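## Task

The stand's post is held in one of its holes by a spring pin that has a pull knob; once the pin is pulled, the post falls unless something supports it. Lift the post three holes higher (11.4 cm) and lock it there with the pin, without ever letting it fall and without lowering it quickly, even while gripped. Finish with the wooden block resting on the post's top plate. Either or both robots may be used. At the end, release everything and back the robots away. No robot may topple or be left leaning, and the result must hold without any robot propping it up.

## Robot and tools

Robots: two identical Hello Robot Stretch 3 units, r1 and r2. Each has a differential-drive base (0.33 m long, 0.34 m wide, passive omni wheel at the rear), a lift on a vertical mast, and a telescoping arm that reaches out to the robot's RIGHT side. The base cannot move sideways, so to shift the gripper forward or back you drive the base. A spin in place pivots about the point midway between the drive wheels, 0.05 m behind the front edge; with the arm retracted and the wrist folded, the wrist pokes 0.06 m past the right side and the swept circle has radius 0.28 m. An unfolded, level wrist reaches outside that circle.

Frames: the base frame has its origin on the floor between the drive wheels, x forward, y left, z up. hand_pose is reported in it, located where closed fingertips meet; with all wrist joints at zero its x axis points up, y points back along the arm toward the mast, z toward the robot's rear. Odometry frame = base frame at the scene start; base_odometry counts wheel rotation, so slip looks like travel. Heading is positive leftward, -3.142 to 3.142. Each robot reports in its own frames; only images, lidar_m, wrist_depth_mm and head_depth_mm reveal where the robots are relative to one another.

execute_actions: argument "actions" is a list holding exactly one action or nothing (empty = just report state and images). The action is an object keyed by "r1" and/or "r2"; each robot may get "base", "joints", and optionally "contact_limits". All motions in one action start together. "base" holds exactly one command, both relative to where the base last measured itself: {"translate_m": d}, a straight drive of d metres (positive forward, range -1 to 1), or {"rotate_rad": d}, an in-place turn of d radians (positive = counter-clockwise seen from above, range -3.2 to 3.2). "joints" maps joint names to absolute targets: lift_m 0 to 1.1 (arm height on mast, tolerance 0.004); arm_m 0 to 0.52 (extension, 0.004); wrist_yaw_rad -1.345 to 4.42 (0 along the arm, positive swings toward the front, 3.0 folds over the base; 0.02); wrist_pitch_rad -1.57 to 0.451 (0 level, negative tips fingers down; 0.05); wrist_roll_rad -2.911 to 2.911 (0 = fingers side by side, level; 0.02); gripper_m -0.089 to 0.179 (larger = wider; true fingertip gap is 0.007 m less when nearly shut, 0.025 m less when wide, zero below 0.007; 0.004); head_pan_rad -3.953 to 1.73 (0 ahead, positive left, -1.57 looks along the arm); head_tilt_rad -1.53 to 0.419 (negative looks down). "contact_limits" accepts only arm_m: a motor_effort percentage (1 to 100) at which the arm's motion halts with contact_stop (negative effort when retracting); it also caps the arm's holding force until the next action, and values above the reported maximum are clipped. "cameras" lists which images come back: r1_head_camera, r1_nav_camera, r1_wrist_camera, r2_head_camera, r2_nav_camera, r2_wrist_camera, or "all"; null/omitted = all, [] = none. Any unknown key, name or out-of-range value rejects the whole call. A joint, base or robot omitted from an action may keep driving toward an earlier target without the status showing it. If a result reports a stop, later motion calls in the same reply are skipped.

wait: {"seconds": 0 to 10}; commands nothing and returns state plus images. zoom_image: {"camera", "region": [x0, y0, x1, y1]} in pixels from the top-left, at most 504 by 504, on that camera's latest full image. finished_scene: {"scene": 1 or 2}; irreversible, reports success and starts the next task. Answering without a tool call ends everything.

Result lines: base_status and joint_status give how each commanded motion ended. "done" for the base means the wheels turned the full amount, slip included. "off_target" means it stopped short and may still be pushing. After contact_stop, time_out or torque_fault the old target is dropped; the arm or lift that hit something goes slack until re-commanded (a slack lift may sink under load or keep pressing; closing fingers on a surface can push it up). Base, wrist and head never contact-stop; they keep pushing. A wrist servo overloaded for several seconds switches off for 10 s (torque_fault) and ignores commands. on_its_own covers uncommanded joints; "held at" is the target held, not the actual position. motor_effort is percent of max, positive toward higher joint values, peak in brackets; readings carry fixed bias and noise. Wheel effort positive = pushing forward. Out-of-range rest effort suggests a load or contact. base_tilt is in degrees, forward and right positive, with a fixed per-robot bias up to about 4. turned_by_wheels and turned_by_imu show turn since the last result. lidar_m: 12 distances (m) from the base origin, 30-degree sectors starting straight ahead and going counter-clockwise (4th left, 7th behind, 10th right), scanning a plane 0.17 m up, range 0.15 to 12, "-" = nothing; it ignores transparent objects and its own robot but sees the other robot; the mast and a low lift block parts of sectors 5, 6, 9, 10. wrist_depth_mm (45 to 1000) and head_depth_mm (280 to 4000, sideways image) are 7x7 grids of median depths.

Speed: 0.30 m/s and 1.9 rad/s only when stowed (lift_m under 0.30, arm_m under 0.03, wrist_yaw_rad over 2.54); otherwise 0.10 m/s and 0.63 rad/s.

Gripping: command gripper_m below the object's width (lower squeezes harder; excess is throttled, so heavy items may slip; resend a different value to re-squeeze). Release with at least 0.02 above the touching value. Neither the reading nor "done" confirms a grasp; check images.

Avoid: folding or unfolding the wrist unless lift_m is 0.32 to 0.95, wrist_pitch_rad -0.4 and roll near 0 (once folded, the lift may go to 0.25); yaw below -0.4 without pitch at -0.5 or lower. Pushing the arm into something rigid with the gripper above roughly 0.45 m, repeated pushes after a contact_stop, or driving while holding or hooking something fixed can tip the robot; if it snags, reverse in small steps, pull the gripper free, and drop lift_m to about 0.2 if it stays tilted. Robot-to-robot pressing fails the task; once bases touch, even millimetres more is too much. Equal drive commands can differ by up to 2.5 cm per metre, which strains a shared load. Never let the unpinned post fall or descend fast, and avoid drops, slams and hard pushes. A loose object may occasionally be nudged by outside disturbances.

Each tool is called as name([rows], argument=value, ...), one row to a line, values as JSON.

## Session

I'll start by looking at the scene.

execute_actions(actions=[])

Scene clock: 0.00 s.
r1.base_odometry: x=+0.000 y=+0.000 heading=+0.000 (m, m, rad; r1's odometry frame)
r1.turned_by_wheels: +0.000 (rad since the last result)
r1.turned_by_imu: +0.000 (rad since the last result)
r1.base_tilt: forward=+0.6 right=+0.3 (deg)
r1.lidar_m: 2.61 2.21 3.21 2.36 1.36 1.18 1.18 1.37 1.51 1.51 1.75 3.02
r1.head_depth_mm: 1844 2723 - - - 3872 2468 / 1841 2709 - - - 3931 2473 / 1842 2704 - - - 3922 2488 / 1841 2715 - - - 3948 2482 / 1837 2700 - - - 3640 2491 / 1839 2700 - - - 3947 2486 / 1829 2674 - - - 3941 2504
r1.base_status: not commanded
r1.joint_positions: lift_m=+0.319 arm_m=+0.002 wrist_yaw_rad=+2.962 wrist_pitch_rad=-0.414 wrist_roll_rad=-0.006 gripper_m=+0.037 head_pan_rad=-0.008 head_tilt_rad=-0.010
r1.joint_status: not commanded
r1.motor_effort: left_wheel=+0 right_wheel=+0 lift_m=+21 arm_m=+0 wrist_yaw_rad=+1 wrist_pitch_rad=+6 wrist_roll_rad=+0 gripper_m=+0 head_pan_rad=+0 head_tilt_rad=+1 (%)
r1.hand_pose: x=+0.0189 y=+0.0747 z=+0.3327 quat_wxyz=(+0.207, +0.700, +0.084, +0.679) (m; r1's base frame)
r1.wrist_depth_mm: - - - - - - - / - - - - - - - / - - - - 971 933 916 / 800 - 768 762 774 729 708 / 645 634 665 628 622 605 602 / 546 544 - 529 525 518 504 / 466 491 - - 452 443 440
r2.base_odometry: x=+0.000 y=+0.000 heading=+0.000 (m, m, rad; r2's odometry frame)
r2.turned_by_wheels: +0.000 (rad since the last result)
r2.turned_by_imu: +0.000 (rad since the last result)
r2.base_tilt: forward=+0.0 right=+0.7 (deg)
r2.lidar_m: 1.55 2.16 2.76 2.36 2.34 3.24 1.18 1.18 5.14 2.02 1.51 1.47
r2.head_depth_mm: 1439 1439 1433 1419 1406 1409 1400 / 1531 1535 1533 1523 1521 1504 1495 / 1641 1639 1621 1628 1618 1621 1598 / 1739 1771 1759 1740 1742 1722 1739 / 1810 1909 1918 1876 1895 1879 1869 / 1827 2087 2087 2070 2058 2042 2012 / 1790 2321 2284 2285 2262 2250 2181
r2.base_status: not commanded
r2.joint_positions: lift_m=+0.444 arm_m=+0.003 wrist_yaw_rad=+2.997 wrist_pitch_rad=-0.580 wrist_roll_rad=-0.019 gripper_m=+0.037 head_pan_rad=+0.011 head_tilt_rad=-0.012
r2.joint_status: not commanded
r2.motor_effort: left_wheel=+0 right_wheel=+0 lift_m=+21 arm_m=+0 wrist_yaw_rad=+0 wrist_pitch_rad=+4 wrist_roll_rad=+0 gripper_m=+0 head_pan_rad=-1 head_tilt_rad=+2 (%)
r2.hand_pose: x=+0.0078 y=+0.0511 z=+0.4222 quat_wxyz=(+0.250, +0.684, +0.155, +0.668) (m; r2's base frame)
r2.wrist_depth_mm: - - - - - - - / - - - - - - - / - - - - - - - / 844 852 859 845 849 863 873 / 722 720 734 724 710 730 727 / 622 613 610 625 637 636 636 / 538 555 - - 535 548 558
pictures: r1_head_camera (sideways: a quarter turn clockwise sets it upright), r1_nav_camera (sideways: a quarter turn counterclockwise sets it upright), r1_wrist_camera, r2_head_camera (sideways: a quarter turn clockwise sets it upright), r2_nav_camera (sideways: a quarter turn counterclockwise sets it upright), r2_wrist_camera
Images, in order (width x height): r1_head_camera 896x504, r1_nav_camera 672x504, r1_wrist_camera 644x364, r2_head_camera 896x504, r2_nav_camera 672x504, r2_wrist_camera 644x364.

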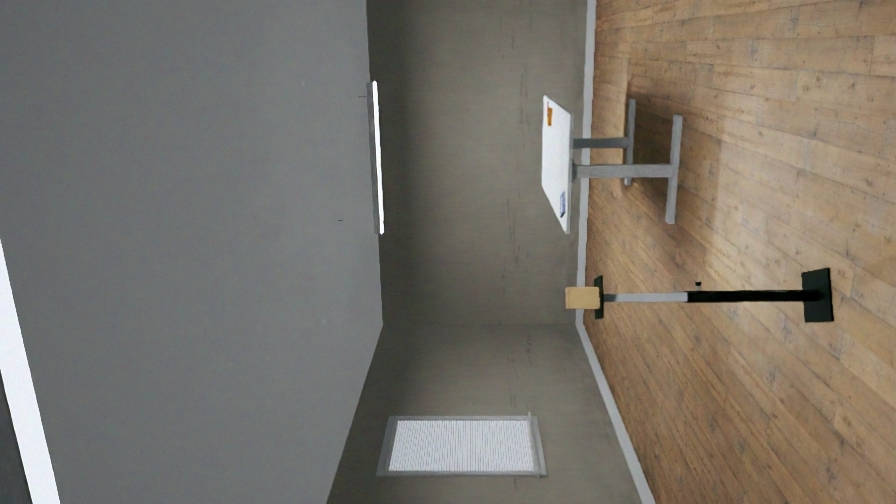

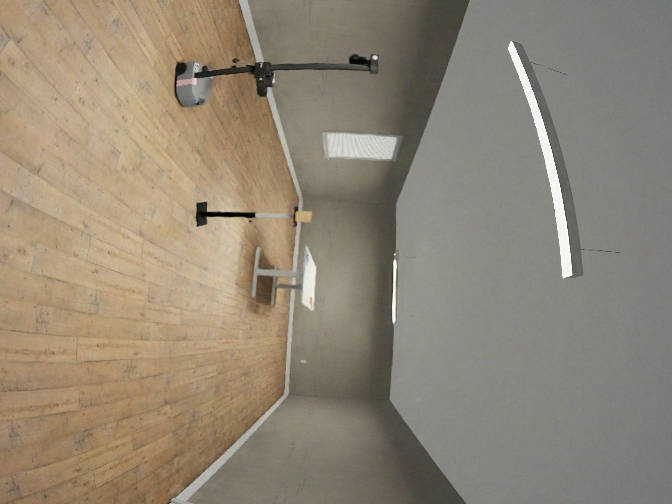

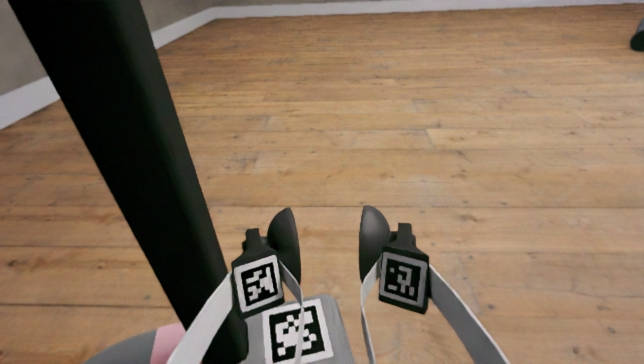

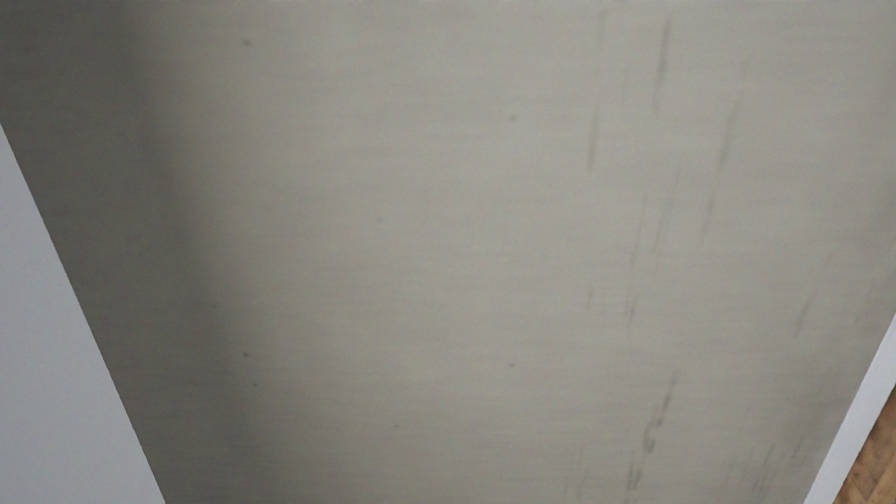

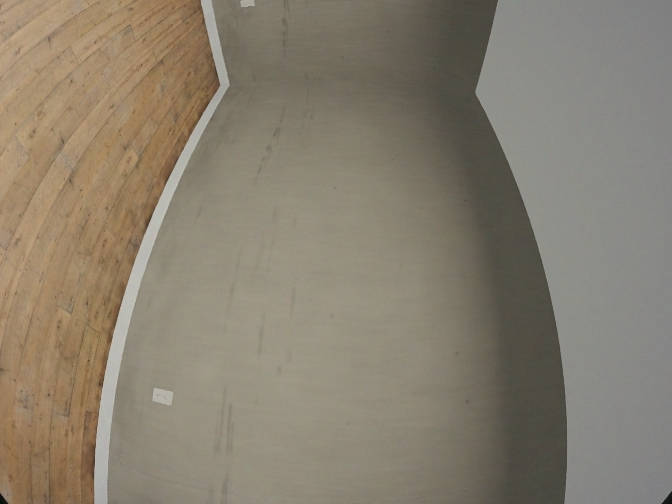

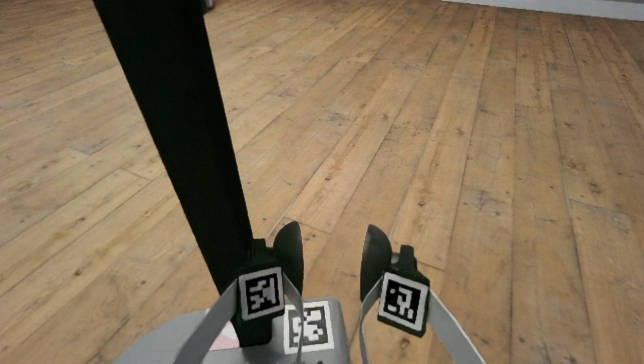

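zoom_image(camera="r1_head_camera", region=[540, 220, 860, 380])

Region (540, 220, 860, 380) of r1_head_camera's 896x504 image, scaled by 1.575, with more detail than that image has.

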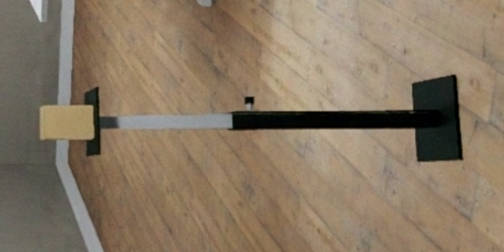

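execute_actions([
  {"r1": {"base": {"rotate_rad": -0.17}, "joints": {"lift_m": 0.27, "head_tilt_rad": -0.3}}, "r2": {"base": {"rotate_rad": -2.36}, "joints": {"head_pan_rad": -0.52, "head_tilt_rad": -0.55, "wrist_pitch_rad": -0.4}}},
], cameras=["r1_head_camera", "r2_head_camera", "r2_nav_camera"])

Scene clock: 118.40 s.
r1.base_odometry: x=+0.000 y=+0.000 heading=-0.170 (m, m, rad; r1's odometry frame)
r1.turned_by_wheels: -0.170 (rad since the last result)
r1.turned_by_imu: -0.170 (rad since the last result)
r1.base_tilt: forward=+0.6 right=+0.2 (deg)
r1.lidar_m: 4.36 2.35 3.28 3.21 1.54 1.20 1.18 1.26 1.53 1.51 1.62 2.35
r1.head_depth_mm: 3725 - - - 3051 2109 1627 / 3747 - - - 3065 2125 1629 / 3700 - - - 3068 2153 1636 / 3692 - - - 3092 2148 1641 / 3663 - - - 3120 2154 1635 / 3643 - - - 3112 2163 1647 / 3622 - - - 3128 2163 1655
r1.base_status: done
r1.joint_positions: lift_m=+0.270 arm_m=+0.002 wrist_yaw_rad=+2.962 wrist_pitch_rad=-0.415 wrist_roll_rad=-0.006 gripper_m=+0.037 head_pan_rad=-0.008 head_tilt_rad=-0.297
r1.joint_status: all done
r1.motor_effort: left_wheel=+2(7) right_wheel=-2(6) lift_m=+18(23) arm_m=+0(0) wrist_yaw_rad=+1(1) wrist_pitch_rad=+7(8) wrist_roll_rad=+0(0) gripper_m=+0(0) head_pan_rad=+0(0) head_tilt_rad=-3(23) (%)
r1.hand_pose: x=+0.0188 y=+0.0745 z=+0.2835 quat_wxyz=(+0.207, +0.700, +0.084, +0.678) (m; r1's base frame)
r1.wrist_depth_mm: - - - - - - - / - - - - - - - / 952 - 891 875 829 834 809 / 706 - 694 674 663 650 660 / 581 564 593 547 570 532 528 / 485 483 - - 462 462 458 / 439 - - - 401 401 395
r2.base_odometry: x=+0.000 y=+0.000 heading=-2.360 (m, m, rad; r2's odometry frame)
r2.turned_by_wheels: -2.360 (rad since the last result)
r2.turned_by_imu: -2.391 (rad since the last result)
r2.base_tilt: forward=+0.0 right=+0.8 (deg)
r2.lidar_m: 2.89 2.81 1.67 1.47 1.47 1.74 2.78 2.78 2.32 3.26 3.25 1.18
r2.head_depth_mm: 3243 3508 3595 2716 1966 1557 1285 / 3527 3858 - 2688 1964 1561 1294 / 3892 - - 2738 1985 1564 1291 / - - 3704 2483 1846 1561 1295 / - - - 2743 2007 1582 1292 / - - - 2766 1996 1577 1301 / - - - 2746 2027 1582 1305
r2.base_status: done
r2.joint_positions: lift_m=+0.444 arm_m=+0.003 wrist_yaw_rad=+2.997 wrist_pitch_rad=-0.422 wrist_roll_rad=-0.019 gripper_m=+0.037 head_pan_rad=-0.513 head_tilt_rad=-0.543
r2.joint_status: all done
r2.motor_effort: left_wheel=+3(7) right_wheel=-2(5) lift_m=+21(22) arm_m=+0(1) wrist_yaw_rad=+0(1) wrist_pitch_rad=+8(8) wrist_roll_rad=+0(0) gripper_m=+0(0) head_pan_rad=-3(24) head_tilt_rad=-4(40) (%)
r2.hand_pose: x=+0.0111 y=+0.0736 z=+0.4559 quat_wxyz=(+0.197, +0.694, +0.100, +0.686) (m; r2's base frame)
r2.wrist_depth_mm: - - - - - - - / - - - - - - - / - - - - - - - / - - - - - - - / 845 850 887 869 861 882 888 / 703 703 - 718 728 711 716 / 603 606 - 611 597 614 626
pictures: r1_head_camera (sideways: a quarter turn clockwise sets it upright), r2_head_camera (sideways: a quarter turn clockwise sets it upright), r2_nav_camera (sideways: a quarter turn counterclockwise sets it upright)
Images, in order (width x height): r1_head_camera 896x504, r2_head_camera 896x504, r2_nav_camera 672x504.

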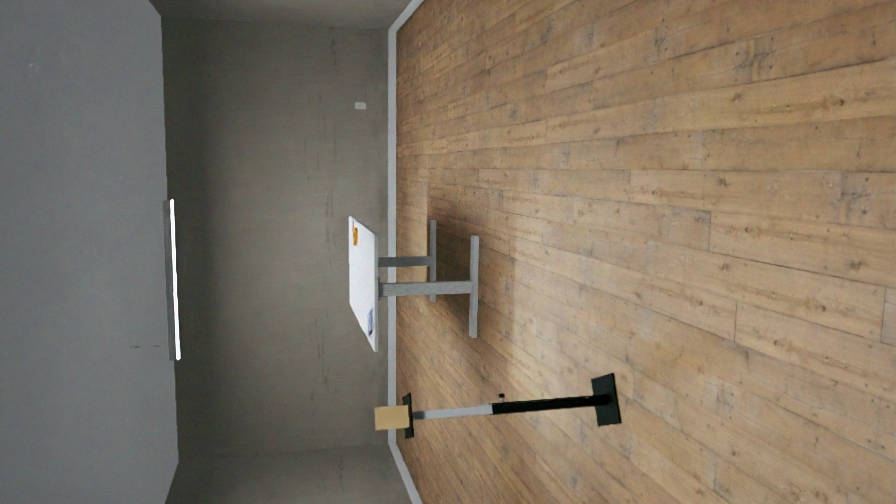

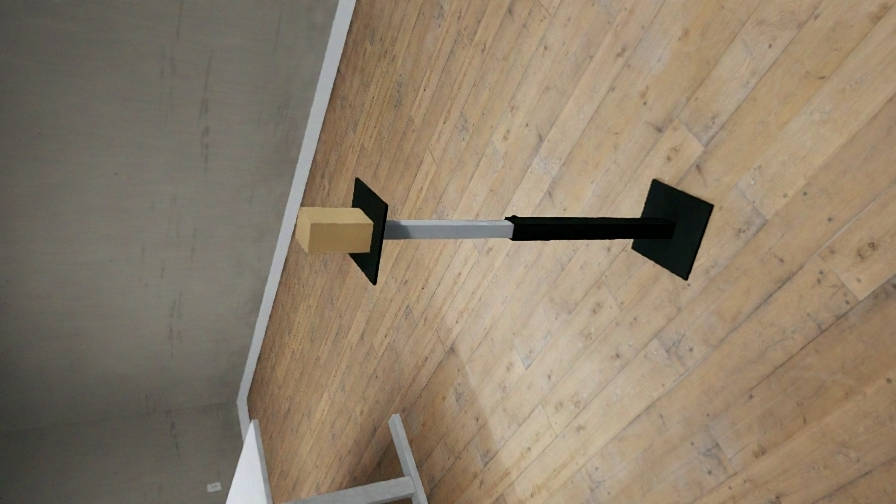

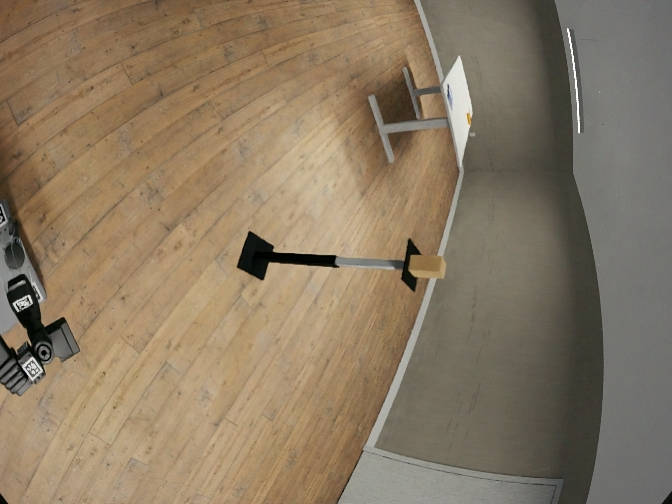

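execute_actions([
  {"r1": {"base": {"translate_m": 1.0}}, "r2": {"base": {"rotate_rad": -0.23}, "joints": {"lift_m": 0.58, "wrist_yaw_rad": 0.0, "gripper_m": 0.12}}},
], cameras=[])

execute_actions([
  {"r1": {"base": {"translate_m": 1.0}}, "r2": {"base": {"translate_m": 0.35}, "joints": {"wrist_pitch_rad": 0.0, "wrist_roll_rad": 0.0}}},
], cameras=[])

execute_actions([
  {"r1": {"base": {"translate_m": 0.785}, "joints": {"head_pan_rad": 1.3, "head_tilt_rad": -0.8}}, "r2": {"base": {"translate_m": 0.305}, "joints": {"head_pan_rad": -0.9, "head_tilt_rad": -0.8}}},
], cameras=["r1_head_camera", "r2_head_camera"])

Scene clock: 232.83 s.
r1.base_odometry: x=+0.986 y=-0.169 heading=-0.170 (m, m, rad; r1's odometry frame)
r1.turned_by_wheels: +0.000 (rad since the last result)
r1.turned_by_imu: +0.006 (rad since the last result)
r1.base_tilt: forward=+0.6 right=+0.2 (deg)
r1.lidar_m: 3.39 1.67 1.74 3.11 2.83 2.21 2.17 2.09 1.63 1.61 1.70 2.54
r1.head_depth_mm: 3722 - - - 3043 2120 1627 / 3747 - - - 3060 2144 1631 / 3739 - - - 3095 2148 1637 / 3701 - - - 3108 2148 1639 / 3659 - - - 3086 2152 1644 / 3650 - - - 3143 2150 1645 / 3633 - - - 3123 2074 1655
r1.base_status: done
r1.joint_positions: lift_m=+0.270 arm_m=+0.002 wrist_yaw_rad=+2.962 wrist_pitch_rad=-0.415 wrist_roll_rad=-0.006 gripper_m=+0.037 head_pan_rad=-0.008 head_tilt_rad=-0.297
r1.joint_status: not commanded
r1.motor_effort: left_wheel=+2(10) right_wheel=-2(5) lift_m=+18(18) arm_m=+0(0) wrist_yaw_rad=+0(0) wrist_pitch_rad=+7(8) wrist_roll_rad=+0(0) gripper_m=+0(0) head_pan_rad=+0(0) head_tilt_rad=-2(2) (%)
r1.hand_pose: x=+0.0188 y=+0.0745 z=+0.2835 quat_wxyz=(+0.207, +0.700, +0.084, +0.678) (m; r1's base frame)
r1.wrist_depth_mm: - - - - - - - / - - - - - - - / 913 - 879 875 848 829 836 / 708 - 688 669 675 650 648 / 580 571 586 542 562 534 539 / 489 489 - - 469 460 458 / 433 - - - 403 394 392
r2.base_odometry: x=+0.000 y=+0.000 heading=-2.590 (m, m, rad; r2's odometry frame)
r2.turned_by_wheels: -0.230 (rad since the last result)
r2.turned_by_imu: -0.235 (rad since the last result)
r2.base_tilt: forward=+0.0 right=+0.8 (deg)
r2.lidar_m: 2.90 4.63 1.97 1.51 1.49 1.56 2.24 2.77 2.93 1.66 3.23 1.17
r2.head_depth_mm: 2897 3086 3416 2674 2007 1558 1285 / 3072 3265 3532 2690 1954 1555 1296 / 3253 3563 3787 2718 1996 1563 1288 / 3520 3845 - 2724 1988 1582 1294 / 3751 - - 2725 1917 1563 1298 / - - - 2620 2008 1573 1302 / - - - 2779 2007 1586 1299
r2.base_status: done
r2.joint_positions: lift_m=+0.580 arm_m=+0.003 wrist_yaw_rad=+0.002 wrist_pitch_rad=-0.420 wrist_roll_rad=-0.019 gripper_m=+0.120 head_pan_rad=-0.513 head_tilt_rad=-0.543
r2.joint_status: all done
r2.motor_effort: left_wheel=+3(6) right_wheel=-2(4) lift_m=+26(27) arm_m=-1(0) wrist_yaw_rad=-3(1) wrist_pitch_rad=+7(8) wrist_roll_rad=+0(0) gripper_m=+1(90) head_pan_rad=-3(2) head_tilt_rad=-4(5) (%)
r2.hand_pose: x=-0.0211 y=-0.3721 z=+0.5920 quat_wxyz=(+0.698, +0.150, -0.685, -0.146) (m; r2's base frame)
r2.wrist_depth_mm: - - - - - - - / - - - - - - - / - - - - - - - / - - - - - - - / - - - - - - - / 869 886 885 877 900 922 907 / 758 732 741 749 760 728 776
pictures: none
No camera images: the call's "cameras" was empty. Leave "cameras" out to get every camera's image.

Scene clock: 237.93 s.
r1.base_odometry: x=+1.971 y=-0.338 heading=-0.170 (m, m, rad; r1's odometry frame)
r1.turned_by_wheels: +0.000 (rad since the last result)
r1.turned_by_imu: +0.006 (rad since the last result)
r1.base_tilt: forward=+0.7 right=+0.3 (deg)
r1.lidar_m: 2.40 3.91 0.85 1.38 3.27 3.20 3.16 2.21 1.72 1.68 1.83 2.72
r1.head_depth_mm: 3767 - - - 3067 2125 1629 / 3738 - - - 3062 2140 1631 / 3437 - - - 3073 2145 1636 / 3404 - - 3609 3103 2155 1639 / 3401 - - 3143 2710 2156 1641 / 3364 - - - 3139 2161 1652 / 3636 - - - 3177 2163 1647
r1.base_status: done
r1.joint_positions: lift_m=+0.270 arm_m=+0.002 wrist_yaw_rad=+2.962 wrist_pitch_rad=-0.415 wrist_roll_rad=-0.006 gripper_m=+0.037 head_pan_rad=-0.008 head_tilt_rad=-0.297
r1.joint_status: not commanded
r1.motor_effort: left_wheel=+2(9) right_wheel=-1(3) lift_m=+18(18) arm_m=+0(0) wrist_yaw_rad=+0(1) wrist_pitch_rad=+7(7) wrist_roll_rad=+0(0) gripper_m=+0(0) head_pan_rad=+0(0) head_tilt_rad=-2(2) (%)
r1.hand_pose: x=+0.0188 y=+0.0745 z=+0.2835 quat_wxyz=(+0.207, +0.700, +0.084, +0.678) (m; r1's base frame)
r1.wrist_depth_mm: - - - - - - - / - - - - - - - / 957 - 879 853 853 818 817 / 716 - 683 678 678 643 647 / 586 579 578 555 567 537 532 / 493 487 - - 469 468 453 / 431 - - - 400 403 392
r2.base_odometry: x=-0.298 y=-0.184 heading=-2.590 (m, m, rad; r2's odometry frame)
r2.turned_by_wheels: +0.000 (rad since the last result)
r2.turned_by_imu: +0.000 (rad since the last result)
r2.base_tilt: forward=+0.0 right=+0.8 (deg)
r2.lidar_m: 2.55 5.10 2.17 1.66 1.64 1.72 2.47 3.07 3.27 3.17 1.27 0.85
r2.head_depth_mm: 2757 2977 3224 2705 1973 1548 1283 / 2928 3177 3373 2715 1969 1559 1290 / 3127 3399 3669 2726 1980 1556 1286 / 3365 3676 3900 2487 1908 1514 1285 / 3619 3955 - 947 1917 1557 1282 / 3874 - - 2768 2002 1579 1295 / - - - 2758 1994 1583 1299
r2.base_status: done
r2.joint_positions: lift_m=+0.580 arm_m=+0.003 wrist_yaw_rad=+0.002 wrist_pitch_rad=-0.024 wrist_roll_rad=-0.007 gripper_m=+0.120 head_pan_rad=-0.513 head_tilt_rad=-0.543
r2.joint_status: all done
r2.motor_effort: left_wheel=+2(6) right_wheel=-2(1) lift_m=+27(27) arm_m=+0(0) wrist_yaw_rad=-2(2) wrist_pitch_rad=+9(9) wrist_roll_rad=+4(5) gripper_m=+1(1) head_pan_rad=-3(3) head_tilt_rad=-4(4) (%)
r2.hand_pose: x=-0.0210 y=-0.4036 z=+0.6881 quat_wxyz=(+0.710, +0.010, -0.704, -0.008) (m; r2's base frame)
r2.wrist_depth_mm: - - - - - - - / - - - - - - - / - - - - - - - / - - - - - - - / - - - - - - - / - - - - - - - / - - - - - - -
pictures: none
No camera images: the call's "cameras" was empty. Leave "cameras" out to get every camera's image.

Scene clock: 242.30 s.
r1.base_odometry: x=+2.745 y=-0.470 heading=-0.170 (m, m, rad; r1's odometry frame)
r1.turned_by_wheels: +0.000 (rad since the last result)
r1.turned_by_imu: +0.005 (rad since the last result)
r1.base_tilt: forward=+0.6 right=+0.2 (deg)
r1.lidar_m: 1.62 3.78 2.99 2.95 0.71 4.01 3.93 2.27 1.82 1.79 1.92 2.87
r1.head_depth_mm: 2783 3032 2410 1901 1566 1339 1165 / 2759 3032 2426 1908 1583 1340 1169 / 2697 2998 2427 1925 1586 1345 1171 / 2662 2974 2433 1929 1588 1357 1173 / 2635 2928 2471 1943 1597 1356 1177 / 2584 2921 2468 1949 1599 1356 1180 / 2547 2887 2481 1949 1608 1275 1221
r1.base_status: done
r1.joint_positions: lift_m=+0.270 arm_m=+0.002 wrist_yaw_rad=+2.962 wrist_pitch_rad=-0.415 wrist_roll_rad=-0.006 gripper_m=+0.037 head_pan_rad=+1.293 head_tilt_rad=-0.790
r1.joint_status: all done
r1.motor_effort: left_wheel=+0(8) right_wheel=-1(3) lift_m=+18(18) arm_m=+0(0) wrist_yaw_rad=+0(0) wrist_pitch_rad=+7(7) wrist_roll_rad=+0(0) gripper_m=+0(0) head_pan_rad=+4(43) head_tilt_rad=-5(34) (%)
r1.hand_pose: x=+0.0188 y=+0.0745 z=+0.2835 quat_wxyz=(+0.207, +0.700, +0.084, +0.678) (m; r1's base frame)
r1.wrist_depth_mm: - - - - - - - / - - - - - - - / 934 - 910 884 861 815 832 / 704 - 691 671 681 656 639 / 578 562 592 565 576 538 527 / 488 483 - - 472 459 451 / 435 - - - 402 402 392
r2.base_odometry: x=-0.558 y=-0.344 heading=-2.589 (m, m, rad; r2's odometry frame)
r2.turned_by_wheels: +0.000 (rad since the last result)
r2.turned_by_imu: +0.000 (rad since the last result)
r2.base_tilt: forward=+0.0 right=+0.8 (deg)
r2.lidar_m: 2.25 3.46 2.36 1.80 1.78 1.86 2.68 3.33 3.53 3.03 2.96 0.59
r2.head_depth_mm: 2507 2786 2380 1902 1546 1310 1170 / 2596 2880 2422 1897 1544 1326 1141 / 2658 2946 2401 1886 1567 1333 1147 / 2714 3029 2456 1840 1557 1322 1151 / 2825 3098 1579 1574 1529 1266 1159 / 2703 3027 635 673 1578 1340 1160 / 2967 3247 2488 1826 1581 1346 1161
r2.base_status: done
r2.joint_positions: lift_m=+0.580 arm_m=+0.003 wrist_yaw_rad=+0.002 wrist_pitch_rad=-0.024 wrist_roll_rad=-0.007 gripper_m=+0.120 head_pan_rad=-0.893 head_tilt_rad=-0.790
r2.joint_status: all done
r2.motor_effort: left_wheel=+2(8) right_wheel=-2(2) lift_m=+26(26) arm_m=+0(0) wrist_yaw_rad=-2(3) wrist_pitch_rad=+9(8) wrist_roll_rad=+4(4) gripper_m=+0(0) head_pan_rad=-3(21) head_tilt_rad=-6(31) (%)
r2.hand_pose: x=-0.0210 y=-0.4036 z=+0.6881 quat_wxyz=(+0.710, +0.009, -0.704, -0.008) (m; r2's base frame)
r2.wrist_depth_mm: - - - - - - - / - - - - - - - / - - - - - - - / - - - - - - - / - - - - - - - / - - - - - - - / - - - - - - -
pictures: r1_head_camera (sideways: a quarter turn clockwise sets it upright), r2_head_camera (sideways: a quarter turn clockwise sets it upright)
Images, in order (width x height): r1_head_camera 896x504, r2_head_camera 896x504.

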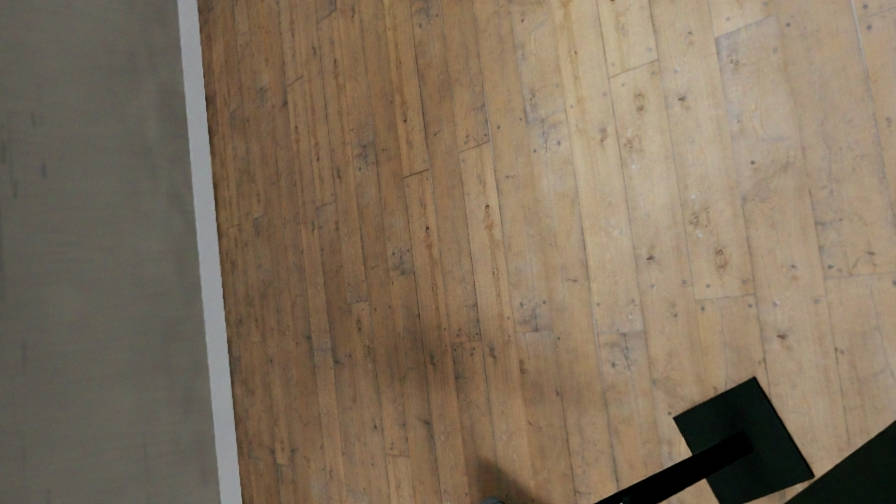

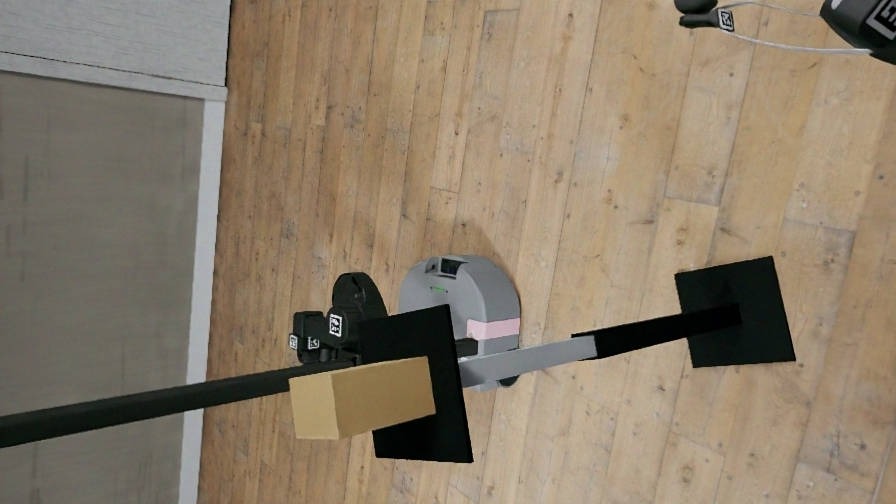

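execute_actions([
  {"r1": {"base": {"rotate_rad": -2.8}, "joints": {"head_pan_rad": -1.57, "head_tilt_rad": -0.85}}, "r2": {"base": {"rotate_rad": 0.885}, "joints": {"head_pan_rad": -1.57, "head_tilt_rad": -0.85}}},
], cameras=["r1_head_camera", "r2_head_camera", "r2_wrist_camera"])

Scene clock: 258.47 s.
r1.base_odometry: x=+2.745 y=-0.470 heading=-2.969 (m, m, rad; r1's odometry frame)
r1.turned_by_wheels: -2.800 (rad since the last result)
r1.turned_by_imu: -2.799 (rad since the last result)
r1.base_tilt: forward=+0.6 right=+0.3 (deg)
r1.lidar_m: 2.80 1.88 1.79 1.82 2.34 2.82 1.62 3.14 2.96 0.71 3.84 3.92
r1.head_depth_mm: 2634 2815 2197 1810 1514 1306 1146 / 2751 2926 2235 1809 1514 1309 1146 / 2909 2944 2037 1815 1523 1318 1152 / 2913 1173 825 1692 1501 1319 1155 / 3072 2658 2258 1740 1545 1324 1159 / 3351 3041 2289 1845 1552 1327 1161 / 3538 3042 2303 1854 1548 1335 1170
r1.base_status: done
r1.joint_positions: lift_m=+0.270 arm_m=+0.002 wrist_yaw_rad=+2.962 wrist_pitch_rad=-0.415 wrist_roll_rad=-0.006 gripper_m=+0.037 head_pan_rad=-1.563 head_tilt_rad=-0.840
r1.joint_status: all done
r1.motor_effort: left_wheel=+2(9) right_wheel=-2(6) lift_m=+18(18) arm_m=+0(0) wrist_yaw_rad=+0(1) wrist_pitch_rad=+7(7) wrist_roll_rad=+0(0) gripper_m=+0(0) head_pan_rad=-3(39) head_tilt_rad=-6(14) (%)
r1.hand_pose: x=+0.0188 y=+0.0745 z=+0.2835 quat_wxyz=(+0.207, +0.700, +0.084, +0.678) (m; r1's base frame)
r1.wrist_depth_mm: - - - - - - - / - - - - - - - / 931 - 896 878 879 827 794 / 737 - 691 675 671 637 649 / 575 562 594 566 566 539 542 / 487 476 - - 466 462 454 / 432 - - - 402 403 397
r2.base_odometry: x=-0.558 y=-0.344 heading=-1.705 (m, m, rad; r2's odometry frame)
r2.turned_by_wheels: +0.885 (rad since the last result)
r2.turned_by_imu: +0.894 (rad since the last result)
r2.base_tilt: forward=+0.0 right=+0.8 (deg)
r2.lidar_m: 2.78 1.89 1.76 1.79 2.29 3.33 3.40 3.20 2.95 0.59 3.87 2.25
r2.head_depth_mm: 2578 2761 2222 1797 1498 1283 1159 / 2719 2967 2206 1790 1502 1290 1177 / 2847 2964 2253 1801 1507 1328 - / 2978 2834 659 1634 1445 1285 1139 / 3084 2917 1433 1680 1517 1308 1142 / 3278 3063 2290 1818 1522 1313 1149 / 3492 3070 2298 1830 1530 1307 1152
r2.base_status: done
r2.joint_positions: lift_m=+0.580 arm_m=+0.003 wrist_yaw_rad=+0.001 wrist_pitch_rad=-0.024 wrist_roll_rad=-0.007 gripper_m=+0.120 head_pan_rad=-1.563 head_tilt_rad=-0.840
r2.joint_status: all done
r2.motor_effort: left_wheel=-3(7) right_wheel=+2(6) lift_m=+27(26) arm_m=-1(1) wrist_yaw_rad=-1(3) wrist_pitch_rad=+8(9) wrist_roll_rad=+4(4) gripper_m=+0(0) head_pan_rad=-2(26) head_tilt_rad=-7(17) (%)
r2.hand_pose: x=-0.0212 y=-0.4036 z=+0.6882 quat_wxyz=(+0.710, +0.009, -0.704, -0.008) (m; r2's base frame)
r2.wrist_depth_mm: - - 297 320 - - - / - - - - - - - / - - - - - - - / - - - - - - - / - - - - - - - / - - - - - - - / - - - - - - -
pictures: r1_head_camera (sideways: a quarter turn clockwise sets it upright), r2_head_camera (sideways: a quarter turn clockwise sets it upright), r2_wrist_camera
Images, in order (width x height): r1_head_camera 896x504, r2_head_camera 896x504, r2_wrist_camera 644x364.

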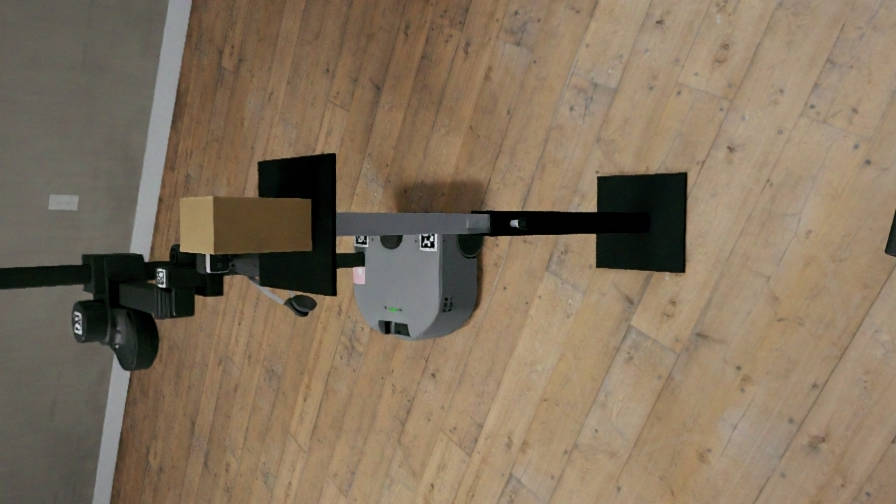

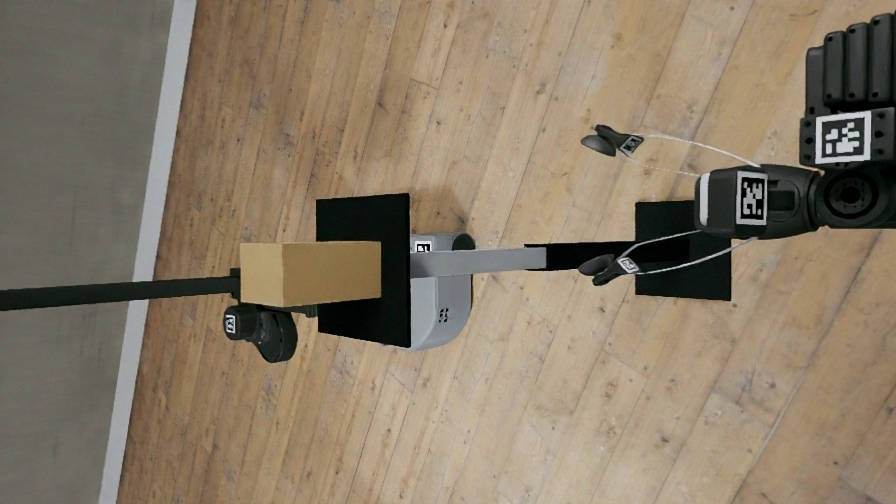

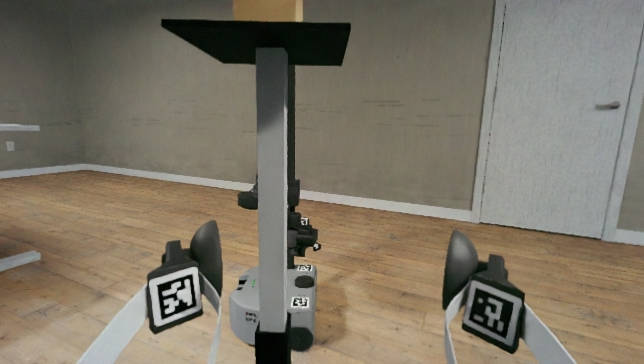

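zoom_image(camera="r1_head_camera", region=[440, 170, 600, 270])

execute_actions([
  {"r1": {"joints": {"lift_m": 0.34}}, "r2": {"base": {"translate_m": 0.06}}},
], cameras=["r2_wrist_camera"])

execute_actions([
  {"r1": {"joints": {"wrist_yaw_rad": 0.0, "gripper_m": 0.09}}, "r2": {"joints": {"arm_m": 0.10}}},
], cameras=["r2_wrist_camera", "r1_wrist_camera"])

Region (440, 170, 600, 270) of r1_head_camera's 896x504 image, scaled by 3.150, with more detail than that image has; it fills the top 315 rows of this view, and the rest is white.

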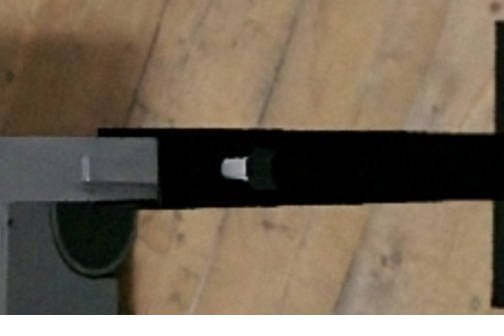

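Scene clock: 315.60 s.
r1.base_odometry: x=+2.745 y=-0.470 heading=-2.969 (m, m, rad; r1's odometry frame)
r1.turned_by_wheels: +0.000 (rad since the last result)
r1.turned_by_imu: +0.000 (rad since the last result)
r1.base_tilt: forward=+0.7 right=+0.3 (deg)
r1.lidar_m: 2.79 1.89 1.79 1.82 2.34 2.83 1.62 3.15 2.95 0.71 3.84 3.93
r1.head_depth_mm: 2656 2826 2218 1796 1511 1300 1142 / 2764 2903 2228 1810 1522 1308 1145 / 2897 2945 1842 1728 1528 1321 1154 / 1332 1171 825 1685 1493 1314 1161 / 3128 2866 2263 1759 1533 1323 1154 / 3398 3035 2299 1852 1543 1328 1165 / 3554 3045 2296 1854 1549 1335 1166
r1.base_status: not commanded
r1.joint_positions: lift_m=+0.340 arm_m=+0.002 wrist_yaw_rad=+2.962 wrist_pitch_rad=-0.415 wrist_roll_rad=-0.006 gripper_m=+0.037 head_pan_rad=-1.563 head_tilt_rad=-0.840
r1.joint_status: all done
r1.motor_effort: left_wheel=+2(2) right_wheel=-2(2) lift_m=+24(29) arm_m=+0(0) wrist_yaw_rad=+0(0) wrist_pitch_rad=+7(7) wrist_roll_rad=+0(0) gripper_m=+0(0) head_pan_rad=-3(4) head_tilt_rad=-6(6) (%)
r1.hand_pose: x=+0.0188 y=+0.0744 z=+0.3531 quat_wxyz=(+0.207, +0.700, +0.084, +0.678) (m; r1's base frame)
r1.wrist_depth_mm: - - - - - - - / - - - - - - - / - - - - - - 921 / 830 - 824 799 763 751 742 / 675 657 678 663 648 610 621 / 578 572 - 541 548 536 530 / 492 501 - - 467 462 465
r2.base_odometry: x=-0.566 y=-0.403 heading=-1.705 (m, m, rad; r2's odometry frame)
r2.turned_by_wheels: +0.000 (rad since the last result)
r2.turned_by_imu: -0.001 (rad since the last result)
r2.base_tilt: forward=+0.0 right=+0.7 (deg)
r2.lidar_m: 2.74 1.86 1.73 1.76 2.25 3.39 3.44 3.23 2.99 0.58 3.87 2.21
r2.head_depth_mm: 2637 2831 2208 1781 1496 1276 1153 / 2769 2902 2231 1794 1503 1289 1179 / 2890 2989 686 1701 1475 1312 - / 2974 2844 716 1648 1514 1287 1138 / 3177 3053 2195 1716 1513 1302 1141 / 3315 3038 2288 1838 1520 1310 1147 / 3615 3076 2293 1835 1530 1321 1149
r2.base_status: done
r2.joint_positions: lift_m=+0.580 arm_m=+0.003 wrist_yaw_rad=+0.001 wrist_pitch_rad=-0.024 wrist_roll_rad=-0.007 gripper_m=+0.120 head_pan_rad=-1.563 head_tilt_rad=-0.840
r2.joint_status: not commanded
r2.motor_effort: left_wheel=-3(6) right_wheel=+2(5) lift_m=+27(26) arm_m=+0(1) wrist_yaw_rad=-2(2) wrist_pitch_rad=+9(9) wrist_roll_rad=+4(4) gripper_m=+1(0) head_pan_rad=-2(3) head_tilt_rad=-7(7) (%)
r2.hand_pose: x=-0.0212 y=-0.4036 z=+0.6882 quat_wxyz=(+0.710, +0.009, -0.704, -0.008) (m; r2's base frame)
r2.wrist_depth_mm: - - - 300 - - - / - - - - - - - / - - - - - - - / - - - - - - - / - - - - - - - / - - - - - - - / - - - - - - -
pictures: r2_wrist_camera
Images, in order (width x height): r2_wrist_camera 644x364.

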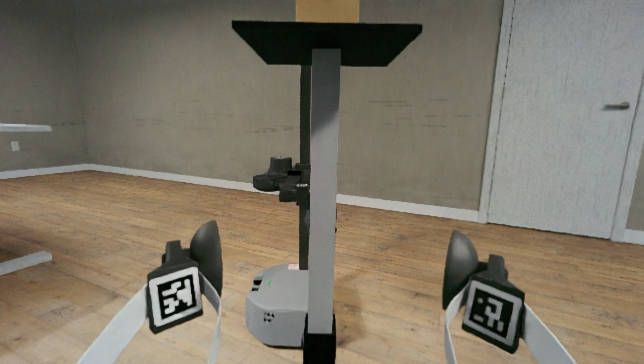

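Scene clock: 318.10 s.
r1.base_odometry: x=+2.745 y=-0.470 heading=-2.969 (m, m, rad; r1's odometry frame)
r1.turned_by_wheels: +0.000 (rad since the last result)
r1.turned_by_imu: +0.000 (rad since the last result)
r1.base_tilt: forward=+0.6 right=+0.2 (deg)
r1.lidar_m: 2.80 1.88 1.79 1.82 2.34 2.84 1.62 3.12 2.96 0.71 3.84 3.93
r1.head_depth_mm: 2635 2814 2209 1795 1509 1302 1144 / 2746 2925 2219 1806 1512 1306 1152 / 2865 2930 1781 1712 1518 1313 1174 / 1335 1132 824 1689 1501 1317 1158 / 3115 2848 2270 1744 1543 1331 1163 / 3387 3012 2278 1842 1546 1329 1165 / 3577 3057 2297 1862 1554 1338 1167
r1.base_status: not commanded
r1.joint_positions: lift_m=+0.340 arm_m=+0.002 wrist_yaw_rad=+0.003 wrist_pitch_rad=-0.415 wrist_roll_rad=-0.006 gripper_m=+0.090 head_pan_rad=-1.563 head_tilt_rad=-0.840
r1.joint_status: all done
r1.motor_effort: left_wheel=+2(2) right_wheel=-2(2) lift_m=+25(24) arm_m=+0(0) wrist_yaw_rad=-4(7) wrist_pitch_rad=+8(7) wrist_roll_rad=+0(0) gripper_m=+0(80) head_pan_rad=-3(3) head_tilt_rad=-6(5) (%)
r1.hand_pose: x=-0.0208 y=-0.3714 z=+0.3531 quat_wxyz=(+0.694, +0.148, -0.689, -0.145) (m; r1's base frame)
r1.wrist_depth_mm: - - - - - - - / - - - - - - - / - - - 980 - - 954 / 834 807 817 746 776 772 756 / 673 681 686 628 662 625 613 / 567 564 551 557 534 557 520 / 500 490 487 470 476 466 464
r2.base_odometry: x=-0.566 y=-0.403 heading=-1.705 (m, m, rad; r2's odometry frame)
r2.turned_by_wheels: +0.000 (rad since the last result)
r2.turned_by_imu: -0.001 (rad since the last result)
r2.base_tilt: forward=+0.0 right=+0.8 (deg)
r2.lidar_m: 2.75 1.86 1.73 1.76 2.25 3.39 3.45 3.21 2.99 0.58 3.89 2.21
r2.head_depth_mm: 2599 2792 2211 1784 1497 1283 1146 / 2750 2939 2245 1794 1501 1352 1102 / 2914 2968 690 1702 1502 - 1116 / 2985 2836 714 1647 1476 1288 1133 / 3134 2987 2203 1717 1508 1304 1135 / 3314 3020 2264 1819 1519 1304 1143 / 3564 3047 2308 1851 1525 1315 1152
r2.base_status: not commanded
r2.joint_positions: lift_m=+0.580 arm_m=+0.100 wrist_yaw_rad=+0.001 wrist_pitch_rad=-0.024 wrist_roll_rad=-0.007 gripper_m=+0.120 head_pan_rad=-1.563 head_tilt_rad=-0.840
r2.joint_status: all done
r2.motor_effort: left_wheel=-3(3) right_wheel=+2(2) lift_m=+26(27) arm_m=+2(4) wrist_yaw_rad=-2(2) wrist_pitch_rad=+9(9) wrist_roll_rad=+4(4) gripper_m=+0(0) head_pan_rad=-3(3) head_tilt_rad=-7(7) (%)
r2.hand_pose: x=-0.0212 y=-0.5002 z=+0.6883 quat_wxyz=(+0.710, +0.009, -0.704, -0.008) (m; r2's base frame)
r2.wrist_depth_mm: - - - 234 280 - - / - - - - - - - / - - - - - - - / - - - 893 - - - / - - - - - - - / - - - 738 - - - / - - - 965 - - -
pictures: r1_wrist_camera, r2_wrist_camera
Images, in order (width x height): r1_wrist_camera 644x364, r2_wrist_camera 644x364.

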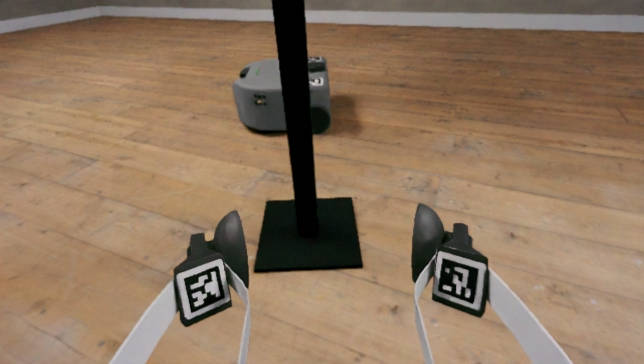

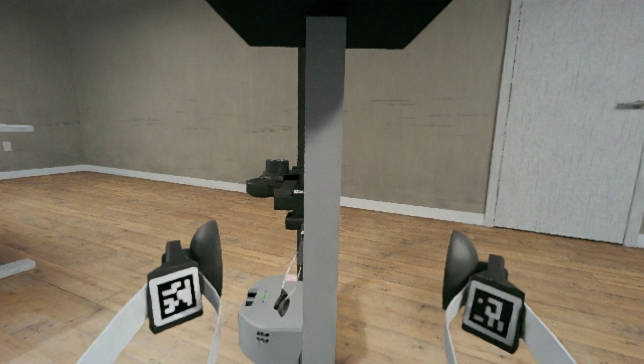

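execute_actions([
  {"r1": {"base": {"translate_m": 0.025}, "joints": {"wrist_pitch_rad": 0.0, "wrist_roll_rad": 0.0, "arm_m": 0.14}}, "r2": {"base": {"translate_m": 0.008}, "joints": {"lift_m": 0.68}}},
], cameras=["r2_wrist_camera", "r1_wrist_camera", "r1_head_camera"])

Scene clock: 406.60 s.
r1.base_odometry: x=+2.720 y=-0.475 heading=-2.969 (m, m, rad; r1's odometry frame)
r1.turned_by_wheels: +0.000 (rad since the last result)
r1.turned_by_imu: +0.000 (rad since the last result)
r1.base_tilt: forward=+0.6 right=+0.3 (deg)
r1.lidar_m: 2.78 1.88 1.78 1.81 2.33 2.84 1.65 3.13 2.97 0.71 3.84 3.88
r1.head_depth_mm: 2658 2817 2224 1801 1516 1302 1147 / 2772 2932 2235 1803 1523 1313 1169 / 2871 1031 816 1676 1503 1355 1113 / 1235 2611 1786 1690 1536 1313 1157 / 3155 3008 2268 1786 1536 1327 1160 / 3377 3008 2289 1836 1547 1331 1160 / 3537 3036 2302 1859 1557 1330 1171
r1.base_status: done
r1.joint_positions: lift_m=+0.340 arm_m=+0.140 wrist_yaw_rad=+0.002 wrist_pitch_rad=-0.024 wrist_roll_rad=-0.006 gripper_m=+0.090 head_pan_rad=-1.563 head_tilt_rad=-0.840
r1.joint_status: all done
r1.motor_effort: left_wheel=+2(6) right_wheel=-2(3) lift_m=+24(24) arm_m=+4(5) wrist_yaw_rad=-3(4) wrist_pitch_rad=+11(10) wrist_roll_rad=+4(1) gripper_m=+0(0) head_pan_rad=-3(3) head_tilt_rad=-5(6) (%)
r1.hand_pose: x=-0.0210 y=-0.5403 z=+0.4482 quat_wxyz=(+0.709, +0.010, -0.705, -0.008) (m; r1's base frame)
r1.wrist_depth_mm: - - - - - - - / - - - - - - - / - - - - - - - / - - - - - - - / - - - 825 - - - / - 967 887 831 861 947 881 / 778 737 724 663 711 719 674
r2.base_odometry: x=-0.567 y=-0.411 heading=-1.705 (m, m, rad; r2's odometry frame)
r2.turned_by_wheels: +0.000 (rad since the last result)
r2.turned_by_imu: -0.002 (rad since the last result)
r2.base_tilt: forward=+0.0 right=+0.8 (deg)
r2.lidar_m: 2.74 1.86 1.73 1.76 2.24 3.40 3.46 3.25 2.98 0.59 3.91 2.20
r2.head_depth_mm: 2636 2821 2195 1795 1494 1317 - / 2763 2939 2242 1794 1534 - 1136 / 2847 2952 659 1691 1574 - 1131 / 2977 2750 765 1654 1522 1293 1140 / 3139 3060 2265 1781 1516 1298 1137 / 3351 3029 2262 1821 1525 1306 1150 / 3573 3061 2289 1837 1520 1309 1143
r2.base_status: done
r2.joint_positions: lift_m=+0.680 arm_m=+0.100 wrist_yaw_rad=+0.001 wrist_pitch_rad=-0.023 wrist_roll_rad=-0.007 gripper_m=+0.120 head_pan_rad=-1.563 head_tilt_rad=-0.840
r2.joint_status: all done
r2.motor_effort: left_wheel=-3(6) right_wheel=+2(6) lift_m=+26(26) arm_m=+2(3) wrist_yaw_rad=-2(2) wrist_pitch_rad=+7(8) wrist_roll_rad=+3(4) gripper_m=+0(0) head_pan_rad=-3(3) head_tilt_rad=-7(7) (%)
r2.hand_pose: x=-0.0212 y=-0.5002 z=+0.7885 quat_wxyz=(+0.710, +0.009, -0.704, -0.008) (m; r2's base frame)
r2.wrist_depth_mm: - - - 210 - - - / - - - 215 - - - / - - - 222 - - - / - - - - - - - / - - - 774 - - - / - - - 761 - - - / - - - 991 - - -
pictures: r1_head_camera (sideways: a quarter turn clockwise sets it upright), r1_wrist_camera, r2_wrist_camera
Images, in order (width x height): r1_head_camera 896x504, r1_wrist_camera 644x364, r2_wrist_camera 644x364.

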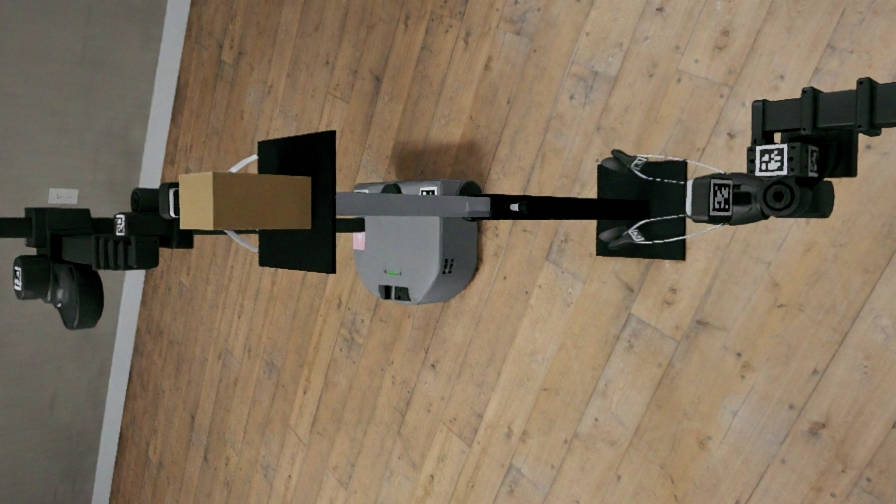

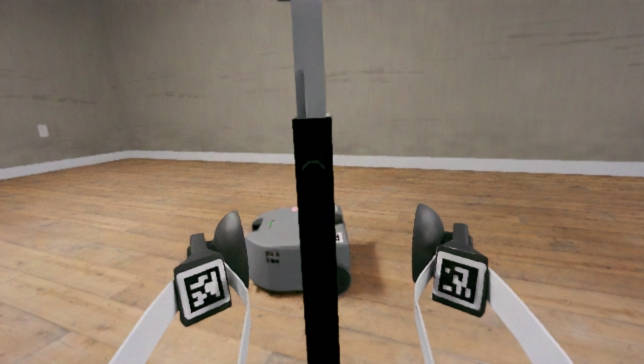

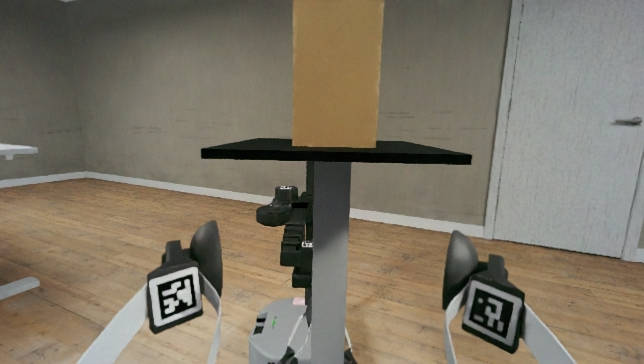

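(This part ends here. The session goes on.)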